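## Task

Two pallets sit at the ends of the track: the north one (toward -y) is for route E4, the south one (toward +y) is for route K9. Each case carries a route-code label, either on its lid or on its track-facing side. Exactly one case on each pallet shows the other pallet's code. Exchange those two cases so each ends on the pallet matching its code. Every case must finish lid up, and none may overhang its pallet's edge by more than about a finger's width. A case may be parked on the table beside mid-track in between. A case that has fallen to the floor may be picked up again but must end lid up. At the end the tools must have released everything and moved away; a case that stays put only because the robot holds it does not count.

## Robot and tools

Robot: two UR20-type arms, left_arm and right_arm, each on its own carriage on one shared track along y at x = 0. left_rail carries left_arm on the +y half (position_m 0.6 to 3 m), right_rail carries right_arm on the -y half (-3 to -0.6 m). Each arm's base sits at x = 0, y = carriage position, z = 0.04 m, facing +x. Instead of fingers each arm has a four-cup vacuum tool with two channels: a (cups at y = -104.5 mm in the tool frame) and b (y = +104.5 mm), cups at x = ±62 mm; the rims cover 227 x 312 mm. Cups point along the tool's +z.

World frame: fixed to the table, z = 0 on the table top, +z up, +x the direction the arms face, +y to their left, y = 0 mid-track. The table spans x from 0.50 m outward and y from -0.90 to 0.90; beyond that the floor is 0.53 m lower. North pallet is at the -y end (cam_pallet_north), south pallet at the +y end (cam_pallet_south); in both pallet images +y runs roughly rightward. Other cameras: cam_high, cam_low, cam_left_wrist, cam_right_wrist.

execute_actions takes {"actions": [...]}, run in sequence. Each action may hold "rows", "steps", "until", and device keys "left_rail"/"right_rail". An empty list just returns state and images.
- rows: up to 15 rows, each 16 numbers in [-1, 1], one control step (1/30 s) each. Order: left dx, dy, dz, rx, ry, rz, left suction_a, suction_b, then the same eight for the right arm. Both arms are always in every row.
- dx..rz are an offset, not a pose: the target relative to the cup point's measured pose when the action began (for a call's first action, the last reported pose), expressed in the cup point's own axes. Every row is relative to that same start, not the previous row. Scale: 1.0 = 0.6 m or 180 degrees; rx, ry, rz form one rotation vector. Each step the target is clipped to 100 mm and 16 degrees from the current pose.
- suction values: above 0.01 means on, 0 means off; they latch. Repeat an arm's last two values to leave its vacuum unchanged.
- steps: 1 to 450, at least the row count, default 15. After the rows run out the arm keeps heading for the last row's target, so give big moves extra steps; if steps cut a move short, send the remainder next.
- until: ends the action early when every condition holds, e.g. {"left_rail": {"position_status": ["!=", "moving"]}}, or {"all": {"status": "ended"}} / {"any": {"status": "ended"}}. Numbers need a comparison (=, !=, <, <=, >, >=). It does not halt the arms.
- Carriage command: {"left_rail": {"position_m": p, "speed_m_s": s}} with position_m an absolute place on the track in metres, speed 0.01 to 1 m/s (starts at 1, persists); {"stop": true} halts it. Rows never move carriages; a carriage still travelling shifts its arm's tool by the remaining distance. Wait for arrival before aiming a tool at a world point. Any out-of-range value or unknown name rejects the whole call.

zoom_image: {"camera": name, "region": [x0, y0, x1, y1]} in pixels of that camera's last image, at most 504 x 504. read_manual returns only licence texts. finished_scene: {"scene": 1 or 2}, irreversible; call it only when the goal is met and stable.

Results: per arm, end_effector_position (m) and end_effector_quat_wxyz in the world frame, velocities, "Hand target" (where the controller is driving), joint positions (rail in m, then six joints in rad), wrist force/torque in the tool frame (offset up to ~10 N, saturates ~200 N), suction_measured_a/b (0 to 1) and part_present_a/b (1 above 0.09, off below 0.07). Carriage fields: position_m, position_status (moving, done, contact_stop, time_out, stopped, stopped_with_arm, stopped_for_other_arm) and position_answer (taken/not_taken). "pose unreachable" means the clearance check altered or blocked that arm's command and its carriage brakes. stopped_for_other_arm: move the arms farther apart, wait ~30 steps, resend. Reported cup positions can be slightly off, more at long reach.

Gripping: switch a channel on and press both its cups fully onto a flat smooth face; an edge, gap or empty cup kills that channel. Airtight faces reach 0.83+, cardboard less; allow ~1.3 s to settle. Cups compress up to ~21 mm. To release: lower in tiny steps until contact, then in one action turn both channels off and back the tool straight away. A cup stuck to the table holds the tool; switch it off. For a handover, set the case down, turn the giver off before the receiver on, and lift the giver clear.

Avoid: fast or jerky moves with a case (ramp offsets ~0.01 per row), off-centre holds, dropping or knocking things off the work area, arms or held cases striking or pressing the other arm (a held case counts as part of its arm), and hard pushes. Faults: 400 N outside force or a joint hitting its load limit (pan/lift 671, elbow 394, wrists 97.3 N m) freezes that arm for 10 s. The robot keeps its last command while you think, and loose cases may occasionally be nudged.

Each tool is called after ">>>" by a JSON object that holds its "name" and its "arguments", one argument or row to a line.

## Session

>>> {"name": "execute_actions", "arguments": {
  "actions": []
}}

Scene clock: 0.00 s.
left_arm: end_effector_position=(+0.8502, +2.0551, +0.4416) suction_measured_a=0.00 part_present_a=0 suction_measured_b=0.00 part_present_b=0 end_effector_quat_wxyz=(+0.000, +0.000, +1.000, -0.000) end_effector_velocity=(+0.000, -0.000, -0.000) end_effector_angular_velocity=(+0.000, +0.000, -0.000) | right_arm: end_effector_position=(+0.8498, -2.2479, +0.4389) suction_measured_a=0.00 part_present_a=0 suction_measured_b=0.00 part_present_b=0 end_effector_quat_wxyz=(-0.001, -0.000, +1.000, +0.001) end_effector_velocity=(-0.000, +0.000, +0.000) end_effector_angular_velocity=(-0.000, -0.000, +0.000)
Joint positions: left_arm=[ 2.056 -0.24  -1.499  2.091 -2.163 -1.571  1.332] | right_arm=[-2.25  -0.237 -1.497  2.092 -2.164 -1.57   1.333]
Joint velocities: left_arm=[ 0. -0.  0. -0.  0. -0.  0.] | right_arm=[ 0.  0. -0.  0. -0.  0. -0.]
Wrist force (N, on the end effector, along its own x y z axes, offset not removed): no reading
Wrist torque (N m, same axes, about the end effector's origin, offset not removed): no reading
Hand target (left_arm): +0.850, +2.055, +0.442; +0.000, +0.000, +1.000, -0.000
Hand target (right_arm): +0.850, -2.248, +0.439; -0.001, -0.000, +1.000, +0.001
left_rail: position_m=2.056 position_m_goal=2.056 speed_m_s=1.00 position_status=done position_answer=taken refusals=0
right_rail: position_m=-2.250 position_m_goal=-2.250 speed_m_s=1.00 position_status=done position_answer=taken refusals=0

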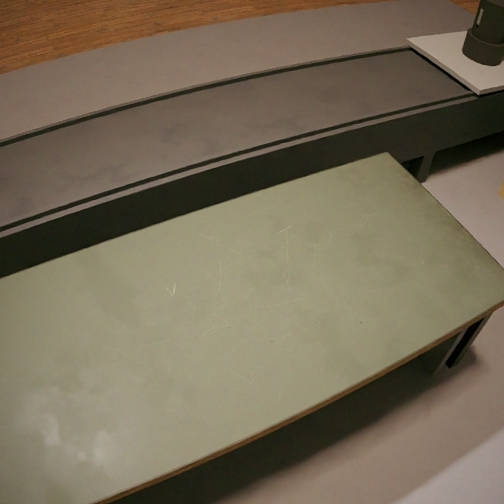

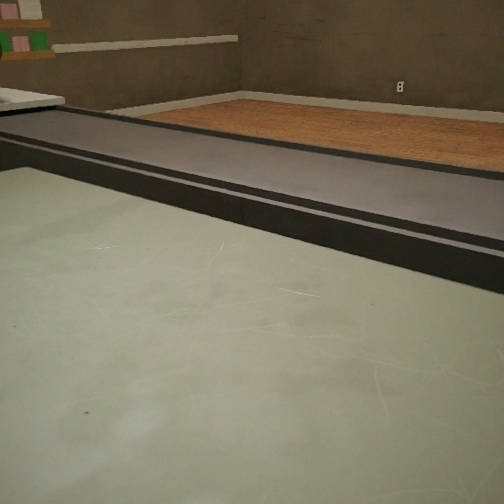

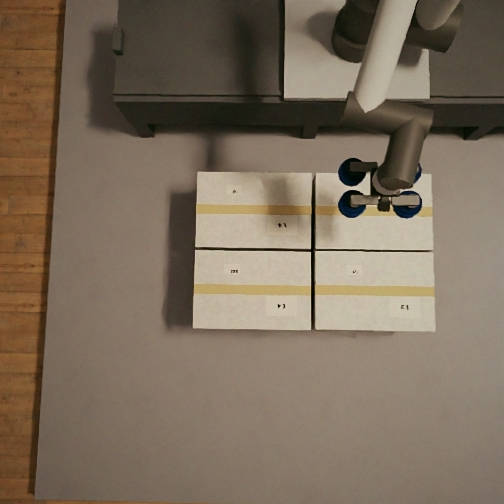

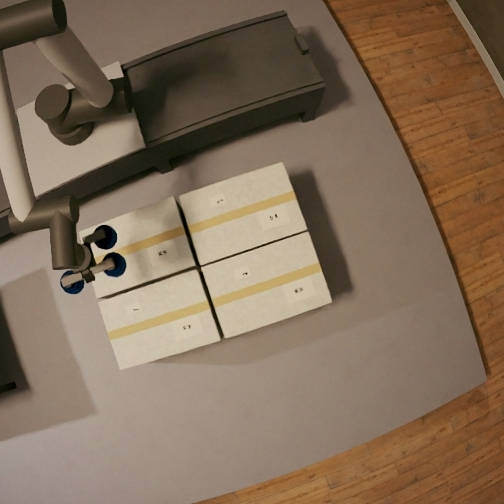

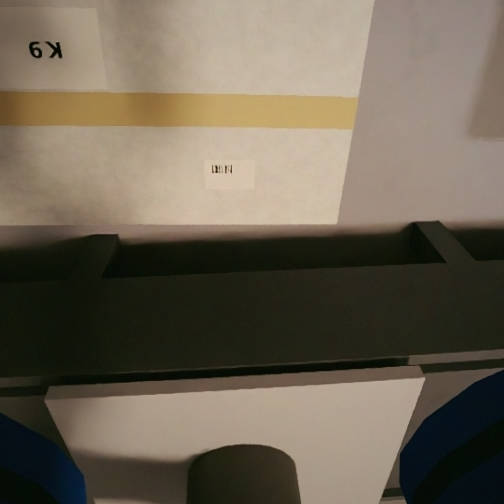

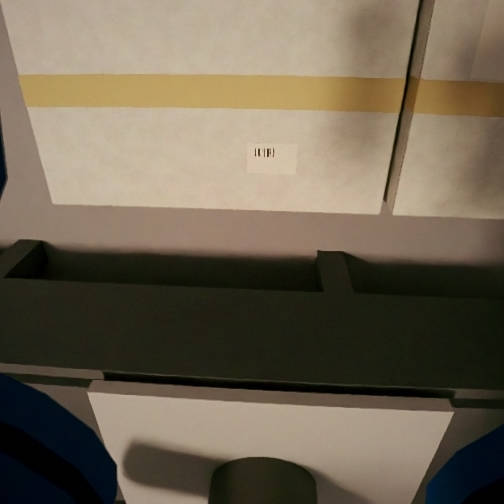

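>>> {"name": "zoom_image", "arguments": {
  "camera": "cam_pallet_north",
  "region": [180, 160, 450, 340]
}}

>>> {"name": "zoom_image", "arguments": {
  "camera": "cam_pallet_south",
  "region": [60, 150, 350, 380]
}}

Region (180, 160, 450, 340) of cam_pallet_north's 504x504 image, scaled by 1.867, with more detail than that image has.

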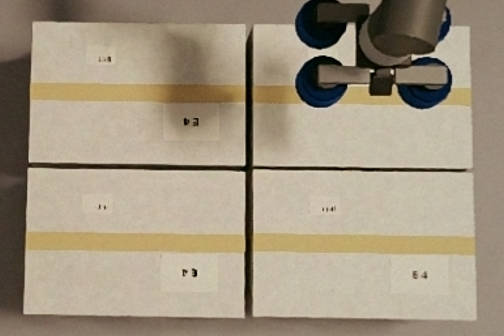

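Region (60, 150, 350, 380) of cam_pallet_south's 504x504 image, scaled by 1.738, with more detail than that image has; it fills the top 400 rows of this view, and the rest is white.

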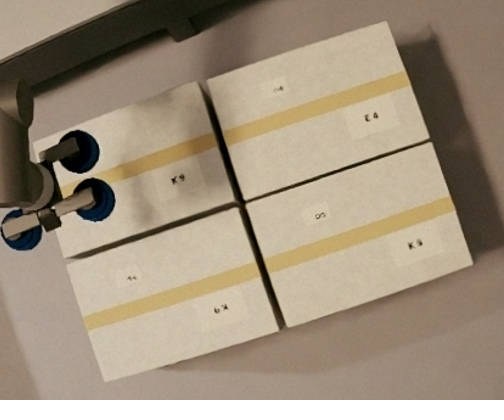

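>>> {"name": "zoom_image", "arguments": {
  "camera": "cam_pallet_south",
  "region": [140, 190, 320, 350]
}}

>>> {"name": "zoom_image", "arguments": {
  "camera": "cam_pallet_north",
  "region": [250, 200, 440, 330]
}}

>>> {"name": "execute_actions", "arguments": {
  "actions": [
    {"rows":[[0,0,0.3,0,0,0,0,0,0,0,0.3,0,0,0,0,0]],"steps":60}
  ]
}}

Region (140, 190, 320, 350) of cam_pallet_south's 504x504 image, scaled by 2.800, with more detail than that image has.

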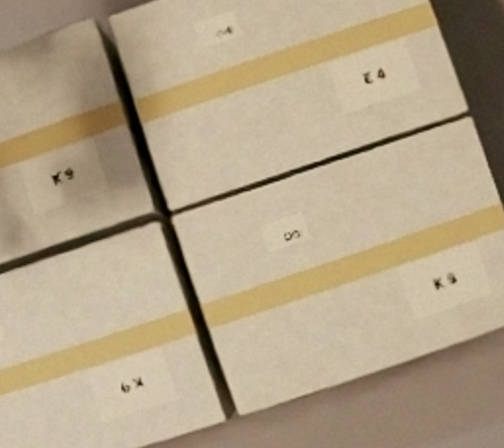

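Region (250, 200, 440, 330) of cam_pallet_north's 504x504 image, scaled by 2.653, with more detail than that image has; it fills the top 345 rows of this view, and the rest is white.

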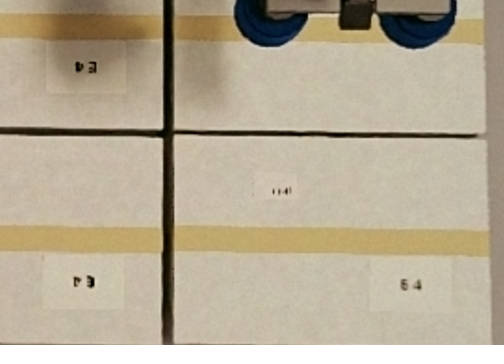

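Scene clock: 15.43 s.
left_arm: end_effector_position=(+0.8506, +2.0550, +0.2614) suction_measured_a=0.00 part_present_a=0 suction_measured_b=0.00 part_present_b=0 end_effector_quat_wxyz=(+0.000, +0.000, +1.000, -0.000) end_effector_velocity=(+0.000, +0.000, -0.000) end_effector_angular_velocity=(+0.000, +0.000, -0.000) | right_arm: end_effector_position=(+0.8496, -2.2479, +0.2589) suction_measured_a=0.00 part_present_a=0 suction_measured_b=0.00 part_present_b=0 end_effector_quat_wxyz=(-0.001, -0.000, +1.000, +0.001) end_effector_velocity=(+0.000, +0.000, -0.000) end_effector_angular_velocity=(+0.000, -0.000, -0.000)
Joint positions: left_arm=[ 2.056 -0.24  -1.33   2.215 -2.456 -1.571  1.332] | right_arm=[-2.25  -0.237 -1.328  2.216 -2.457 -1.57   1.333]
Joint velocities: left_arm=[ 0. -0.  0. -0. -0.  0. -0.] | right_arm=[ 0. -0.  0.  0. -0.  0. -0.]
Wrist force (N, on the end effector, along its own x y z axes, offset not removed): left_arm=[1.7 -0.7 0.4] | right_arm=[-0.8 -3.6 -1.1]
Wrist torque (N m, same axes, about the end effector's origin, offset not removed): left_arm=[-0.39 0.04 -0.13] | right_arm=[-0.33 0.25 0.25]
Hand target (left_arm): +0.851, +2.055, +0.261; +0.000, +0.000, +1.000, -0.000
Hand target (right_arm): +0.850, -2.248, +0.259; -0.001, -0.000, +1.000, +0.001
Off the commanded pose (left_arm): 0.000 m, 0 deg.
Off the commanded pose (right_arm): 0.000 m, 0 deg.
left_rail: position_m=2.056 position_m_goal=2.056 speed_m_s=1.00 position_status=done position_answer=taken refusals=0
right_rail: position_m=-2.250 position_m_goal=-2.250 speed_m_s=1.00 position_status=done position_answer=taken refusals=0
camera_calibration (this result's frames):
cam_left_wrist: T_world_to_cam=[[-0.0110028, -0.997121, 0.0750203, 2.03595], [-0.820994, 0.0518374, 0.568579, 0.461031], [-0.570831, -0.0553352, -0.819201, 0.907991], [0, 0, 0, 1]] pos_world=[0.919215, 2.05643, 0.328957]
cam_right_wrist: T_world_to_cam=[[0.00466386, -0.996776, -0.0800973, -2.21955], [-0.853688, -0.0456814, 0.518777, 0.510891], [-0.520764, 0.0659586, -0.851149, 0.908579], [0, 0, 0, 1]] pos_world=[0.919649, -2.24898, 0.330518]

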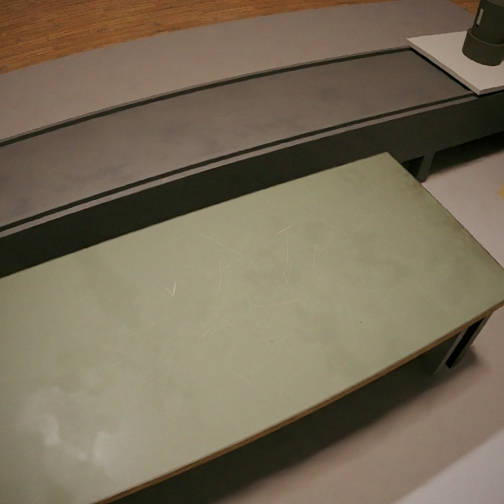

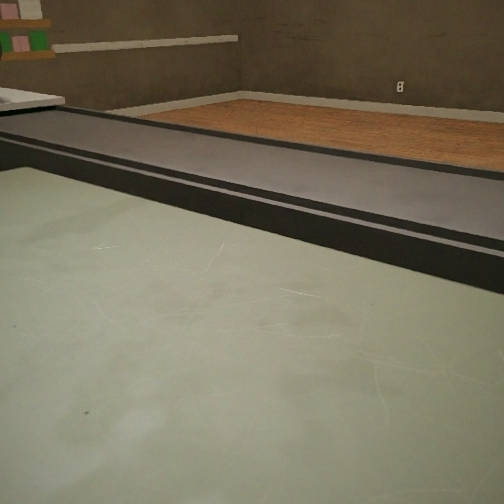

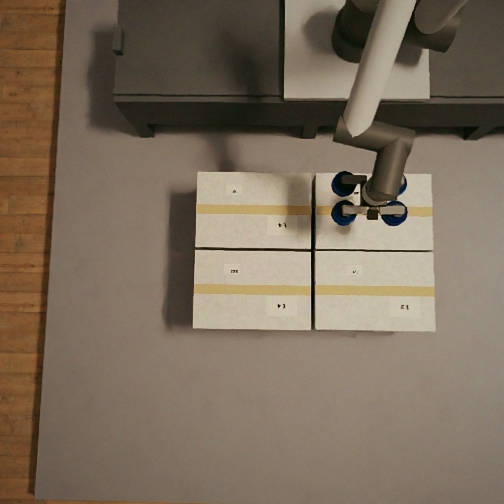

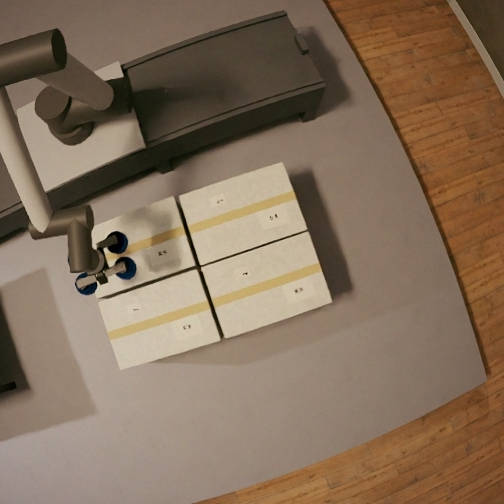

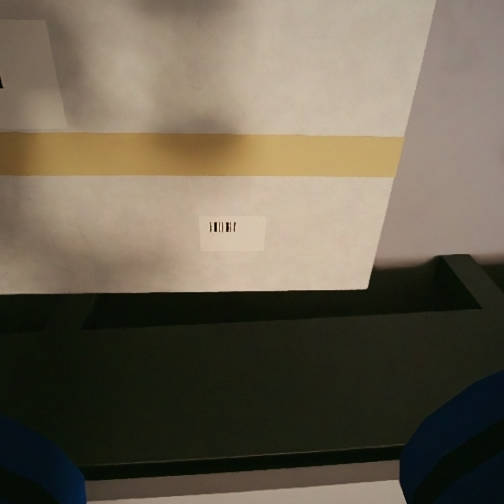

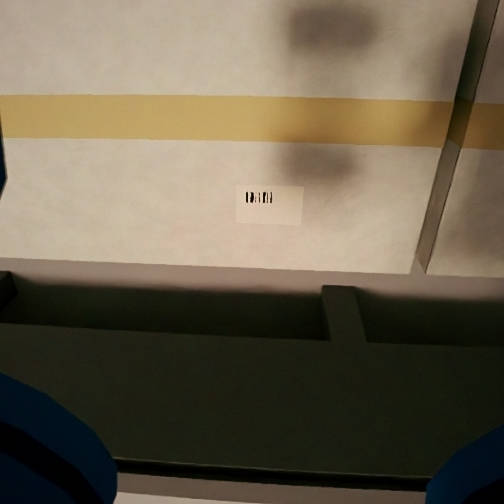

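>>> {"name": "execute_actions", "arguments": {
  "actions": [
    {"right_rail":{"position_m":-2.9},"left_rail":{"position_m":2.72},"steps":90,"until":{"all":{"status":"ended"}}}
  ]
}}

>>> {"name": "zoom_image", "arguments": {
  "camera": "cam_pallet_north",
  "region": [300, 160, 450, 260]
}}

Scene clock: 33.33 s.
left_arm: end_effector_position=(+0.8505, +2.7193, +0.2614) suction_measured_a=0.00 part_present_a=0 suction_measured_b=0.00 part_present_b=0 end_effector_quat_wxyz=(+0.000, +0.000, +1.000, -0.000) end_effector_velocity=(-0.000, -0.000, -0.000) end_effector_angular_velocity=(+0.000, +0.000, -0.000) | right_arm: end_effector_position=(+0.8496, -2.8982, +0.2589) suction_measured_a=0.00 part_present_a=0 suction_measured_b=0.00 part_present_b=0 end_effector_quat_wxyz=(-0.001, -0.000, +1.000, +0.001) end_effector_velocity=(+0.000, -0.000, -0.000) end_effector_angular_velocity=(+0.000, +0.000, +0.000)
Joint positions: left_arm=[ 2.72  -0.239 -1.33   2.215 -2.456 -1.571  1.332] | right_arm=[-2.9   -0.237 -1.328  2.216 -2.457 -1.57   1.333]
Joint velocities: left_arm=[ 0. -0.  0.  0.  0.  0. -0.] | right_arm=[ 0. -0.  0. -0. -0. -0. -0.]
Wrist force (N, on the end effector, along its own x y z axes, offset not removed): left_arm=[1.2 -0.5 -0.8] | right_arm=[0.9 -1.7 -0.8]
Wrist torque (N m, same axes, about the end effector's origin, offset not removed): left_arm=[-0.54 0.04 -0.03] | right_arm=[-0.15 0.10 0.17]
Hand target (left_arm): +0.851, +2.719, +0.261; +0.000, +0.000, +1.000, -0.000
Hand target (right_arm): +0.850, -2.898, +0.259; -0.001, -0.000, +1.000, +0.001
Off the commanded pose (left_arm): 0.000 m, 0 deg.
Off the commanded pose (right_arm): 0.000 m, 0 deg.
left_rail: position_m=2.720 position_m_goal=2.720 speed_m_s=1.00 position_status=done position_answer=taken refusals=0
right_rail: position_m=-2.900 position_m_goal=-2.900 speed_m_s=1.00 position_status=done position_answer=taken refusals=0
camera_calibration (this result's frames):
cam_left_wrist: T_world_to_cam=[[-0.0108924, -0.997126, 0.0749737, 2.6983], [-0.820983, 0.0517215, 0.568605, 0.426905], [-0.570848, -0.0553587, -0.819187, 0.944793], [0, 0, 0, 1]] pos_world=[0.919206, 2.72077, 0.328921]
cam_right_wrist: T_world_to_cam=[[0.00459828, -0.996772, -0.0801494, -2.86774], [-0.853678, -0.045654, 0.518796, 0.481258], [-0.520781, 0.0660362, -0.851132, 0.951682], [0, 0, 0, 1]] pos_world=[0.919644, -2.89936, 0.330485]

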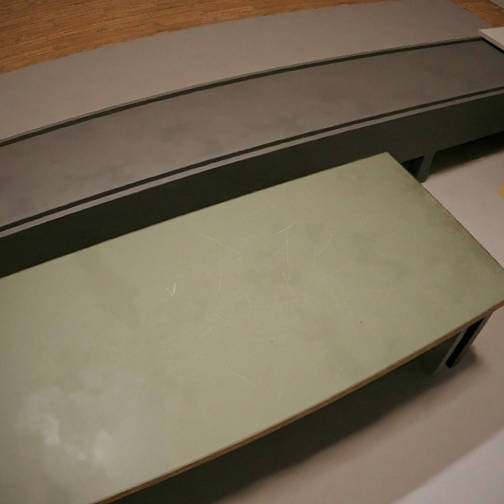

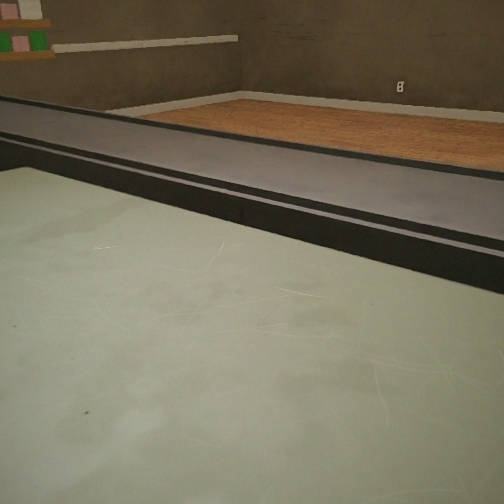

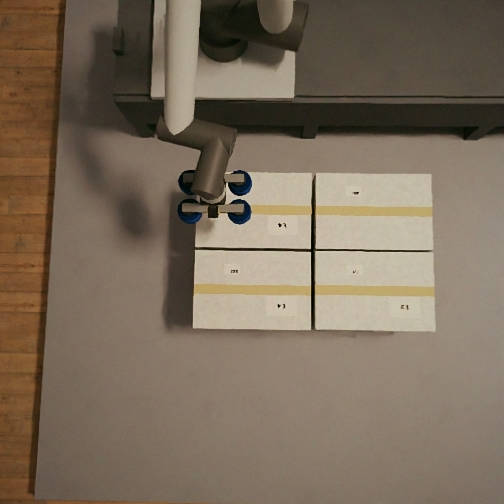

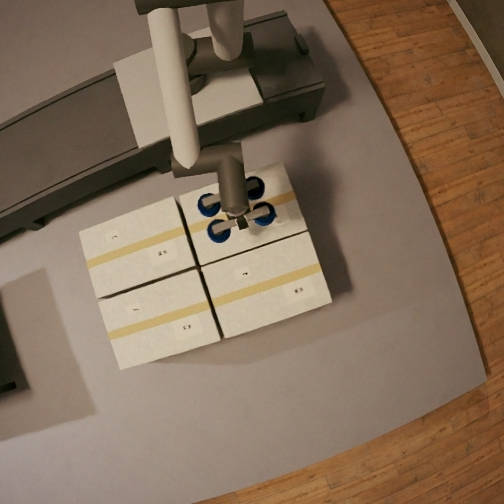

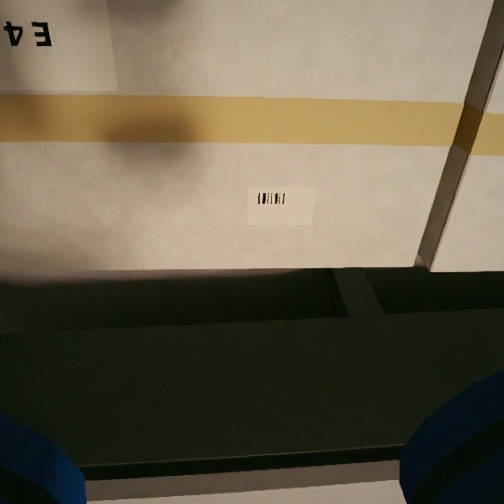

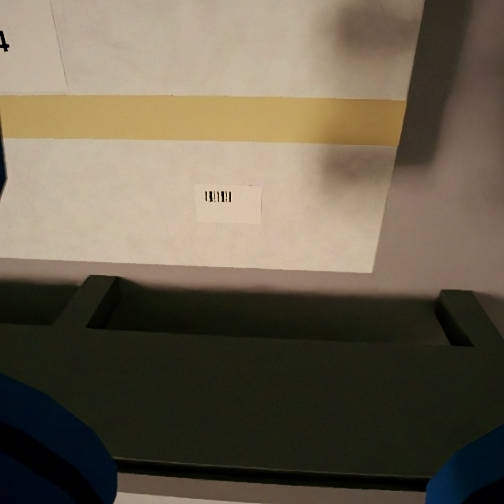

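Region (300, 160, 450, 260) of cam_pallet_north's 504x504 image, scaled by 3.360, with more detail than that image has.

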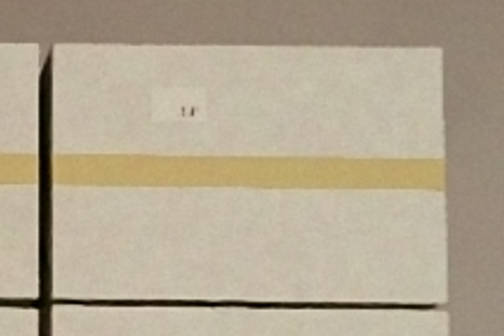

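>>> {"name": "execute_actions", "arguments": {
  "actions": [
    {"right_rail":{"position_m":-2.13},"left_rail":{"position_m":2.75},"rows":[[0.05,0,0,0,0,0,0,0,0.05,0,0,0,0,0,0,0]],"steps":90,"until":{"all":{"status":"ended"}}},
    {"rows":[[0,0,0.45,0,0,0,0,0,0,0,0.45,0,0,0,0,0]],"steps":60}
  ]
}}

Scene clock: 57.77 s.
left_arm: end_effector_position=(+0.8210, +2.7491, -0.0090) suction_measured_a=0.00 part_present_a=0 suction_measured_b=0.00 part_present_b=0 end_effector_quat_wxyz=(+0.000, +0.000, +1.000, -0.000) end_effector_velocity=(-0.000, +0.000, -0.000) end_effector_angular_velocity=(+0.000, +0.000, +0.000) | right_arm: end_effector_position=(+0.8193, -2.1281, -0.0110) suction_measured_a=0.00 part_present_a=0 suction_measured_b=0.00 part_present_b=0 end_effector_quat_wxyz=(-0.001, -0.000, +1.000, +0.001) end_effector_velocity=(-0.000, +0.000, -0.000) end_effector_angular_velocity=(+0.000, +0.000, +0.000)
Joint positions: left_arm=[ 2.75  -0.248 -0.978  2.335 -2.928 -1.571  1.323] | right_arm=[-2.13  -0.246 -0.976  2.336 -2.929 -1.57   1.324]
Joint velocities: left_arm=[ 0.  0.  0. -0. -0. -0. -0.] | right_arm=[ 0.  0.  0.  0. -0.  0.  0.]
Wrist force (N, on the end effector, along its own x y z axes, offset not removed): left_arm=[1.1 2.9 0.7] | right_arm=[-4.1 1.5 -2.2]
Wrist torque (N m, same axes, about the end effector's origin, offset not removed): left_arm=[0.06 0.15 -0.08] | right_arm=[0.08 0.63 0.16]
Hand target (left_arm): +0.821, +2.749, -0.009; +0.000, +0.000, +1.000, -0.000
Hand target (right_arm): +0.819, -2.128, -0.011; -0.001, -0.000, +1.000, +0.001
Off the commanded pose (left_arm): 0.000 m, 0 deg.
Off the commanded pose (right_arm): 0.000 m, 0 deg.
left_rail: position_m=2.750 position_m_goal=2.750 speed_m_s=1.00 position_status=done position_answer=taken refusals=0
right_rail: position_m=-2.130 position_m_goal=-2.130 speed_m_s=1.00 position_status=done position_answer=taken refusals=0
camera_calibration (this result's frames):
cam_left_wrist: T_world_to_cam=[[-0.0108925, -0.997126, 0.0749802, 2.74797], [-0.820981, 0.0517255, 0.568607, 0.554847], [-0.570851, -0.0553638, -0.819185, 0.708081], [0, 0, 0, 1]] pos_world=[0.88966, 2.75058, 0.0585159]
cam_right_wrist: T_world_to_cam=[[0.00459045, -0.996772, -0.0801566, -2.12162], [-0.853701, -0.0456482, 0.518759, 0.630616], [-0.520743, 0.0660485, -0.851155, 0.655349], [0, 0, 0, 1]] pos_world=[0.889366, -2.12927, 0.0606033]

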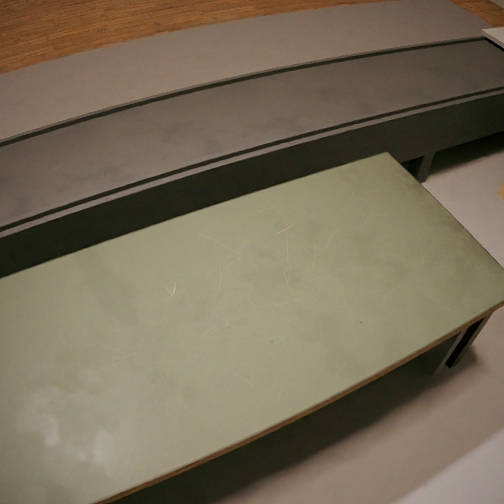

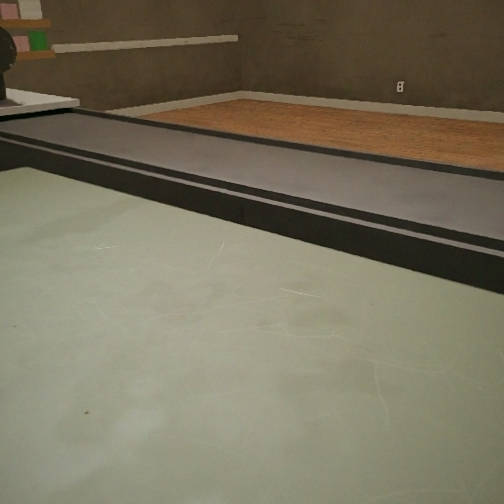

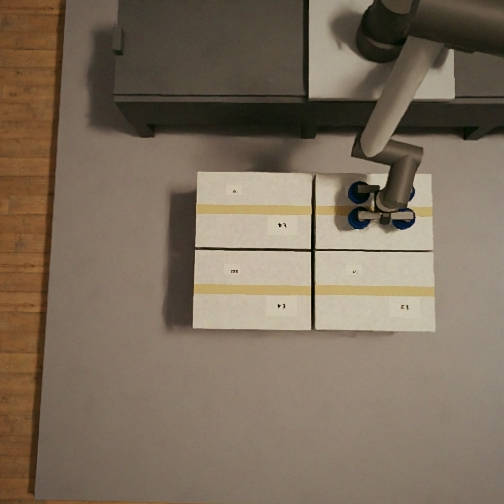

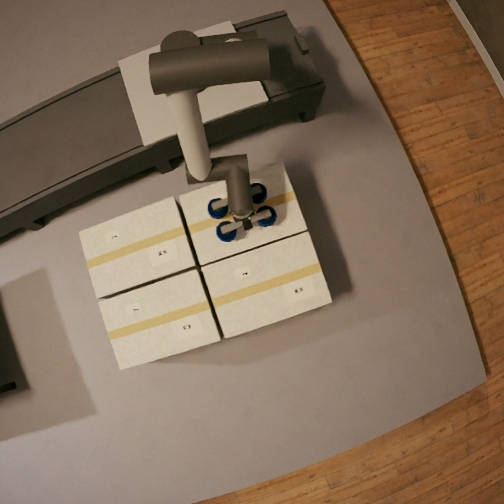

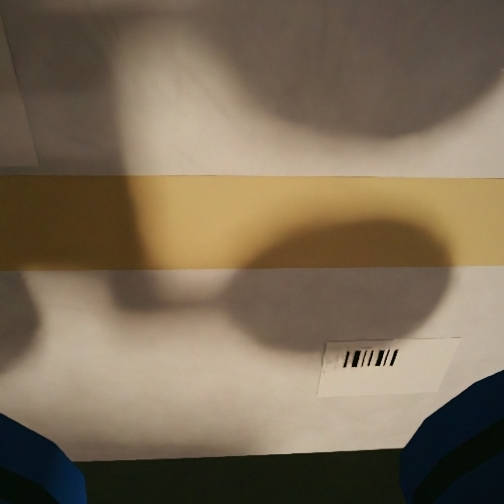

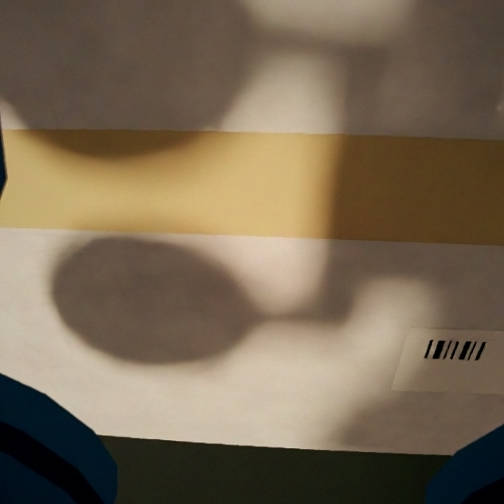

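>>> {"name": "execute_actions", "arguments": {
  "actions": [
    {"rows":[[0,0,0.12,0,0,0,0,0,0,0,0.12,0,0,0,0,0]],"steps":30},
    {"rows":[[0,0,0.1,0,0,0,1,1,0,0,0.1,0,0,0,1,1]],"steps":60,"until":{"all":{"status":"ended"}}},
    {"steps":40}
  ]
}}

Scene clock: 72.00 s.
left_arm: end_effector_position=(+0.8218, +2.7489, -0.1178) suction_measured_a=0.83 part_present_a=1 suction_measured_b=0.83 part_present_b=1 end_effector_quat_wxyz=(+0.002, +0.000, +1.000, -0.001) end_effector_velocity=(-0.000, -0.000, -0.000) end_effector_angular_velocity=(+0.000, +0.000, -0.000) | right_arm: end_effector_position=(+0.8199, -2.1283, -0.1197) suction_measured_a=0.90 part_present_a=1 suction_measured_b=0.90 part_present_b=1 end_effector_quat_wxyz=(+0.001, -0.000, +1.000, +0.000) end_effector_velocity=(-0.000, +0.000, -0.000) end_effector_angular_velocity=(+0.000, +0.000, +0.000)
Joint positions: left_arm=[ 2.75  -0.248 -0.805  2.323 -3.094 -1.571  1.323] | right_arm=[-2.13  -0.246 -0.802  2.324 -3.095 -1.57   1.324]
Joint velocities: left_arm=[ 0. -0.  0. -0.  0. -0.  0.] | right_arm=[ 0.  0.  0. -0.  0. -0. -0.]
Wrist force (N, on the end effector, along its own x y z axes, offset not removed): left_arm=[7.3 0.2 -54.4] | right_arm=[2.1 -4.5 -75.4]
Wrist torque (N m, same axes, about the end effector's origin, offset not removed): left_arm=[-8.46 14.53 -0.10] | right_arm=[-10.23 16.59 -1.86]
Hand target (left_arm): +0.822, +2.749, -0.118; +0.002, +0.000, +1.000, -0.001
Hand target (right_arm): +0.820, -2.128, -0.120; +0.001, -0.000, +1.000, +0.000
Off the commanded pose (left_arm): 0.023 m, 0 deg.
Off the commanded pose (right_arm): 0.023 m, 0 deg.
FORCE FAULT: contact force on the left arm reached its limit, and that arm stopped for 10 seconds. FORCE FAULT: contact force on the right arm reached its limit, and that arm stopped for 10 seconds. On each arm, the contact can be on any part of the arm, not only on its tool. Those arms' remaining commands of this call were not run. Those arms hold still and accept commands again. Move each arm away from its contact; if what an arm grips holds it there, let go first. An arm that pushes or pulls that hard again can be faulted again.
left_rail: position_m=2.750 position_m_goal=2.750 speed_m_s=1.00 position_status=done position_answer=taken refusals=0
right_rail: position_m=-2.130 position_m_goal=-2.130 speed_m_s=1.00 position_status=done position_answer=taken refusals=0
camera_calibration (this result's frames):
cam_left_wrist: T_world_to_cam=[[-0.011165, -0.997053, 0.0758995, 2.75604], [-0.823221, 0.0522522, 0.565312, 0.617368], [-0.567612, -0.0561704, -0.821378, 0.618685], [0, 0, 0, 1]] pos_world=[0.890174, 2.75041, -0.0500136]
cam_right_wrist: T_world_to_cam=[[0.00497357, -0.996856, -0.079079, -2.13088], [-0.855878, -0.0451405, 0.515204, 0.689927], [-0.517154, 0.0651196, -0.853412, 0.557915], [0, 0, 0, 1]] pos_world=[0.889619, -2.12937, -0.0478302]

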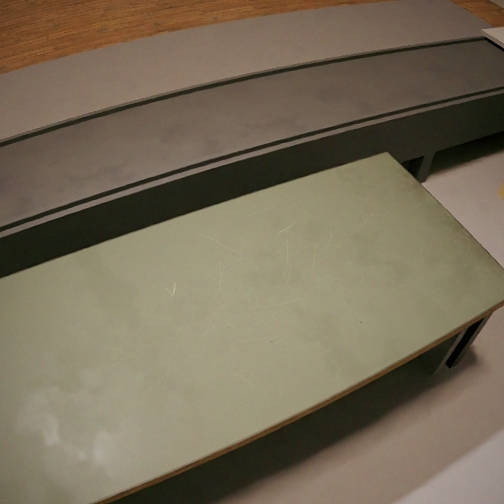

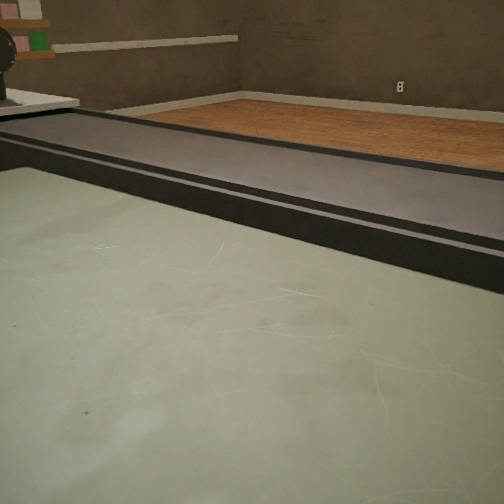

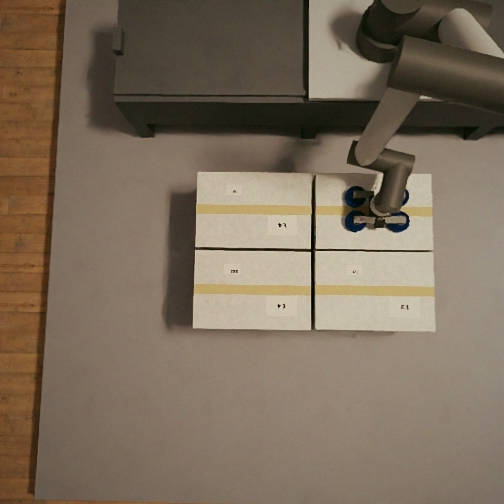

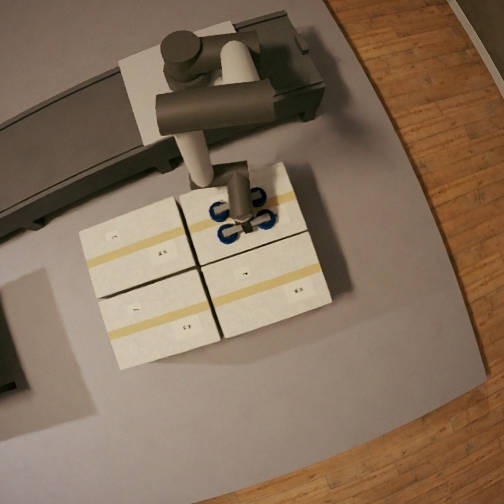

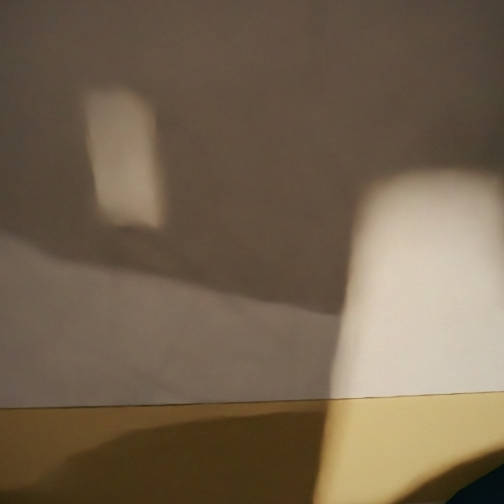

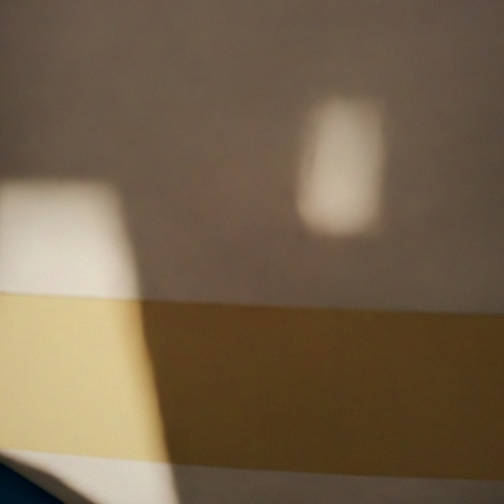

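>>> {"name": "execute_actions", "arguments": {
  "actions": [
    {"rows":[[0,0,-0.02,0,0,0,1,1,0,0,-0.02,0,0,0,1,1],[0,0,-0.05,0,0,0,1,1,0,0,-0.05,0,0,0,1,1],[0,0,-0.1,0,0,0,1,1,0,0,-0.1,0,0,0,1,1],[0,0,-0.2,0,0,0,1,1,0,0,-0.2,0,0,0,1,1],[0,0,-0.95,0,0,0,1,1,0,0,-0.95,0,0,0,1,1]],"steps":120,"until":{"all":{"status":"ended"}}}
  ]
}}

Scene clock: 77.43 s.
left_arm: end_effector_position=(+0.8218, +2.7489, -0.1177) suction_measured_a=0.83 part_present_a=1 suction_measured_b=0.83 part_present_b=1 end_effector_quat_wxyz=(+0.002, +0.000, +1.000, -0.001) end_effector_velocity=(+0.001, -0.000, +0.014) end_effector_angular_velocity=(-0.001, -0.003, +0.000) | right_arm: end_effector_position=(+0.8199, -2.1283, -0.1196) suction_measured_a=0.90 part_present_a=1 suction_measured_b=0.90 part_present_b=1 end_effector_quat_wxyz=(+0.001, -0.000, +1.000, +0.000) end_effector_velocity=(+0.002, -0.000, +0.016) end_effector_angular_velocity=(-0.002, -0.008, +0.000)
Joint positions: left_arm=[ 2.75  -0.248 -0.805  2.323 -3.094 -1.571  1.323] | right_arm=[-2.13  -0.246 -0.802  2.324 -3.095 -1.57   1.324]
Joint velocities: left_arm=[ 0.    -0.    -0.022  0.003  0.016  0.    -0.   ] | right_arm=[ 0.     0.    -0.023  0.004  0.011  0.    -0.   ]
Wrist force (N, on the end effector, along its own x y z axes, offset not removed): left_arm=[-0.2 -1.4 -61.7] | right_arm=[0.0 -0.2 -67.2]
Wrist torque (N m, same axes, about the end effector's origin, offset not removed): left_arm=[-8.53 15.88 -0.26] | right_arm=[-9.50 16.70 -1.81]
Hand target (left_arm): +0.822, +2.749, -0.106; +0.002, +0.000, +1.000, -0.001
Hand target (right_arm): +0.820, -2.128, -0.108; +0.001, -0.000, +1.000, +0.000
Off the commanded pose (left_arm): 0.570 m, 0 deg.
Off the commanded pose (right_arm): 0.570 m, 0 deg.
left_rail: position_m=2.750 position_m_goal=2.750 speed_m_s=1.00 position_status=done position_answer=taken refusals=0
right_rail: position_m=-2.130 position_m_goal=-2.130 speed_m_s=1.00 position_status=done position_answer=taken refusals=0
camera_calibration (this result's frames):
cam_left_wrist: T_world_to_cam=[[-0.0111696, -0.997052, 0.0759074, 2.75603], [-0.823255, 0.052257, 0.565262, 0.617335], [-0.567562, -0.0561773, -0.821412, 0.618757], [0, 0, 0, 1]] pos_world=[0.890191, 2.75041, -0.0499047]
cam_right_wrist: T_world_to_cam=[[0.00498126, -0.996858, -0.079054, -2.13089], [-0.855929, -0.0451278, 0.515121, 0.689947], [-0.51707, 0.0650986, -0.853464, 0.557913], [0, 0, 0, 1]] pos_world=[0.889639, -2.12938, -0.0477029]

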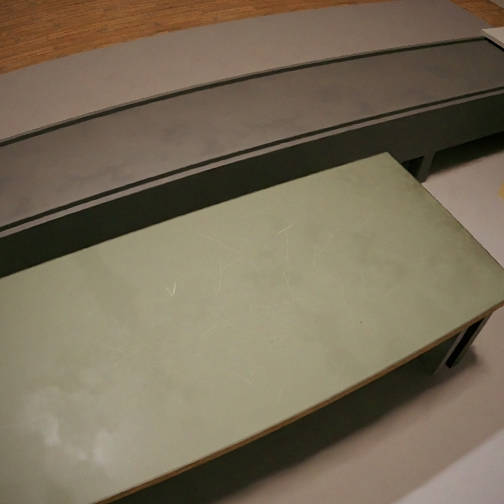

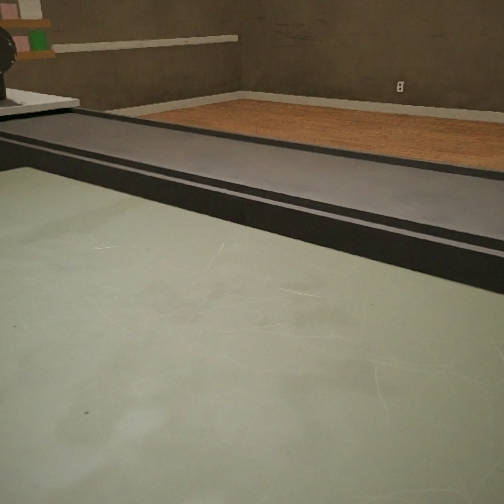

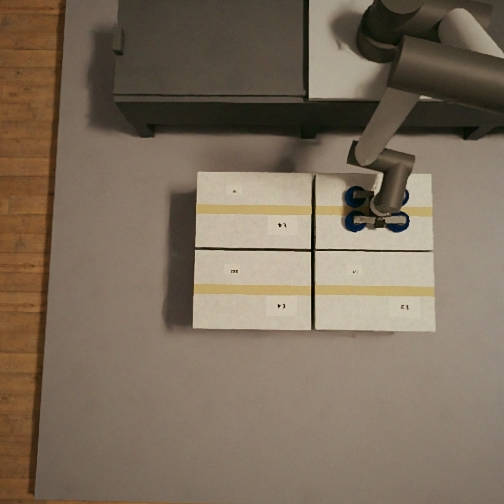

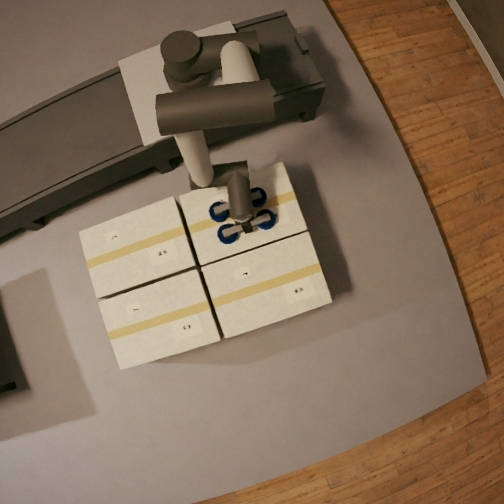

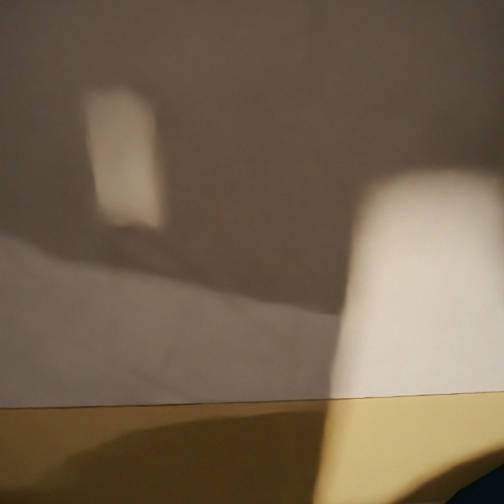

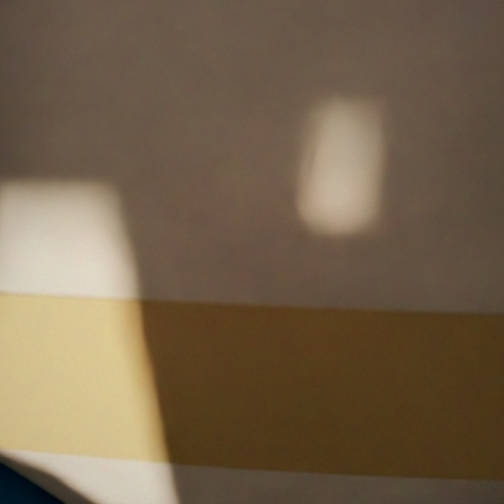

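Ended early; repeat.

>>> {"name": "execute_actions", "arguments": {
  "actions": [
    {"rows":[[0,0,-0.05,0,0,0,1,1,0,0,-0.05,0,0,0,1,1],[0,0,-0.1,0,0,0,1,1,0,0,-0.1,0,0,0,1,1],[0,0,-0.95,0,0,0,1,1,0,0,-0.95,0,0,0,1,1]],"steps":90}
  ]
}}

Scene clock: 82.67 s.
left_arm: end_effector_position=(+0.8185, +2.7497, +0.4530) suction_measured_a=0.83 part_present_a=1 suction_measured_b=0.83 part_present_b=1 end_effector_quat_wxyz=(+0.002, +0.000, +1.000, -0.001) end_effector_velocity=(-0.000, +0.000, +0.000) end_effector_angular_velocity=(-0.000, -0.000, +0.000) | right_arm: end_effector_position=(+0.8180, -2.1279, +0.4503) suction_measured_a=0.90 part_present_a=1 suction_measured_b=0.90 part_present_b=1 end_effector_quat_wxyz=(+0.001, -0.000, +1.000, +0.000) end_effector_velocity=(+0.000, -0.000, +0.000) end_effector_angular_velocity=(-0.000, -0.000, +0.000)
Joint positions: left_arm=[ 2.75  -0.248 -1.545  2.122 -2.153 -1.571  1.322] | right_arm=[-2.13  -0.246 -1.543  2.124 -2.154 -1.57   1.324]
Joint velocities: left_arm=[ 0. -0. -0. -0. -0.  0. -0.] | right_arm=[ 0. -0. -0. -0. -0.  0. -0.]
Wrist force (N, on the end effector, along its own x y z axes, offset not removed): left_arm=[3.2 2.3 58.5] | right_arm=[-2.2 1.2 16.9]
Wrist torque (N m, same axes, about the end effector's origin, offset not removed): left_arm=[-7.19 -5.63 -0.15] | right_arm=[-7.42 0.71 0.13]
Hand target (left_arm): +0.819, +2.750, +0.453; +0.002, +0.000, +1.000, -0.001
Hand target (right_arm): +0.818, -2.128, +0.450; +0.001, -0.000, +1.000, +0.000
Off the commanded pose (left_arm): 0.001 m, 0 deg.
Off the commanded pose (right_arm): 0.001 m, 0 deg.
left_rail: position_m=2.750 position_m_goal=2.750 speed_m_s=1.00 position_status=done position_answer=taken refusals=0
right_rail: position_m=-2.130 position_m_goal=-2.130 speed_m_s=1.00 position_status=done position_answer=taken refusals=0
camera_calibration (this result's frames):
cam_left_wrist: T_world_to_cam=[[-0.0111696, -0.997052, 0.0759074, 2.71346], [-0.823255, 0.052257, 0.565262, 0.292017], [-0.567563, -0.0561773, -0.821411, 1.08572], [0, 0, 0, 1]] pos_world=[0.886927, 2.75119, 0.520785]
cam_right_wrist: T_world_to_cam=[[0.00498111, -0.996858, -0.0790539, -2.08538], [-0.855928, -0.0451276, 0.515121, 0.394815], [-0.51707, 0.0650986, -0.853464, 1.04329], [0, 0, 0, 1]] pos_world=[0.887775, -2.12893, 0.522174]

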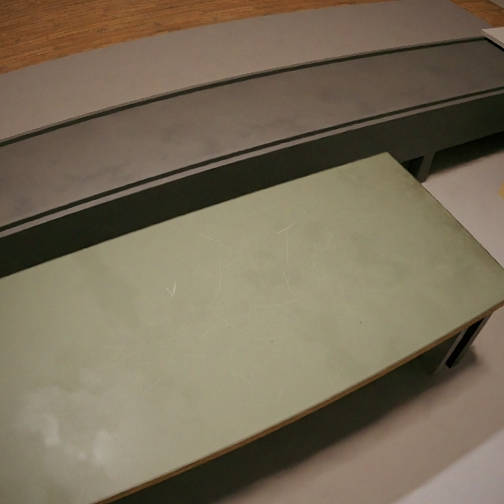

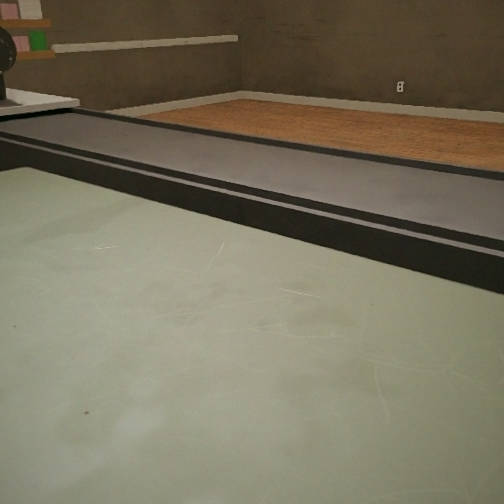

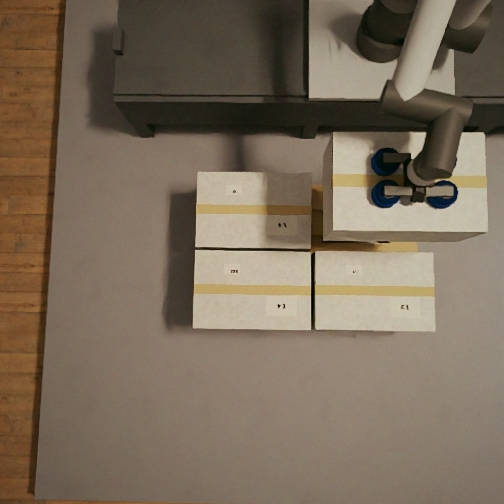

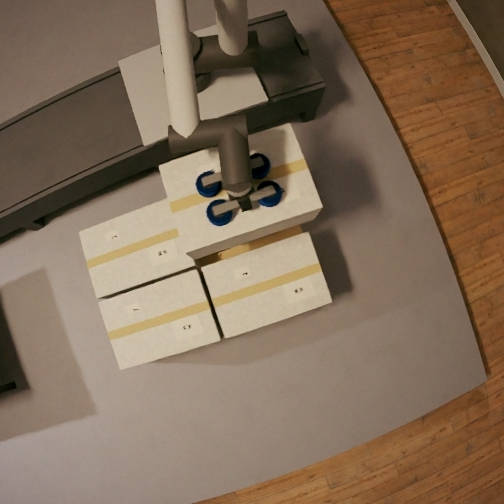

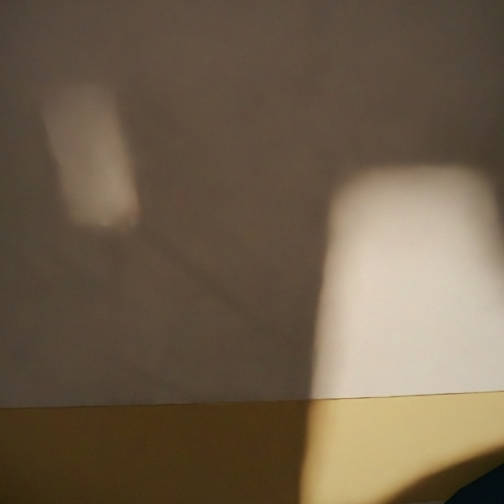

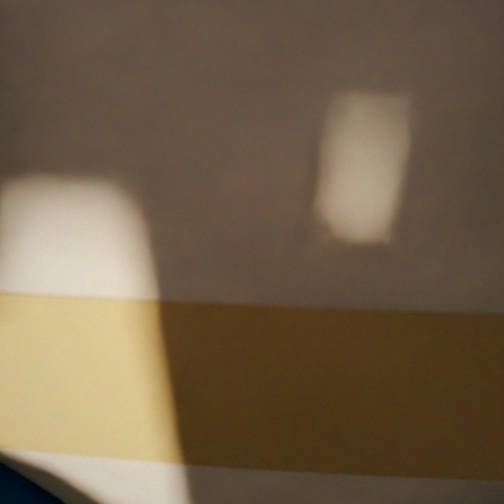

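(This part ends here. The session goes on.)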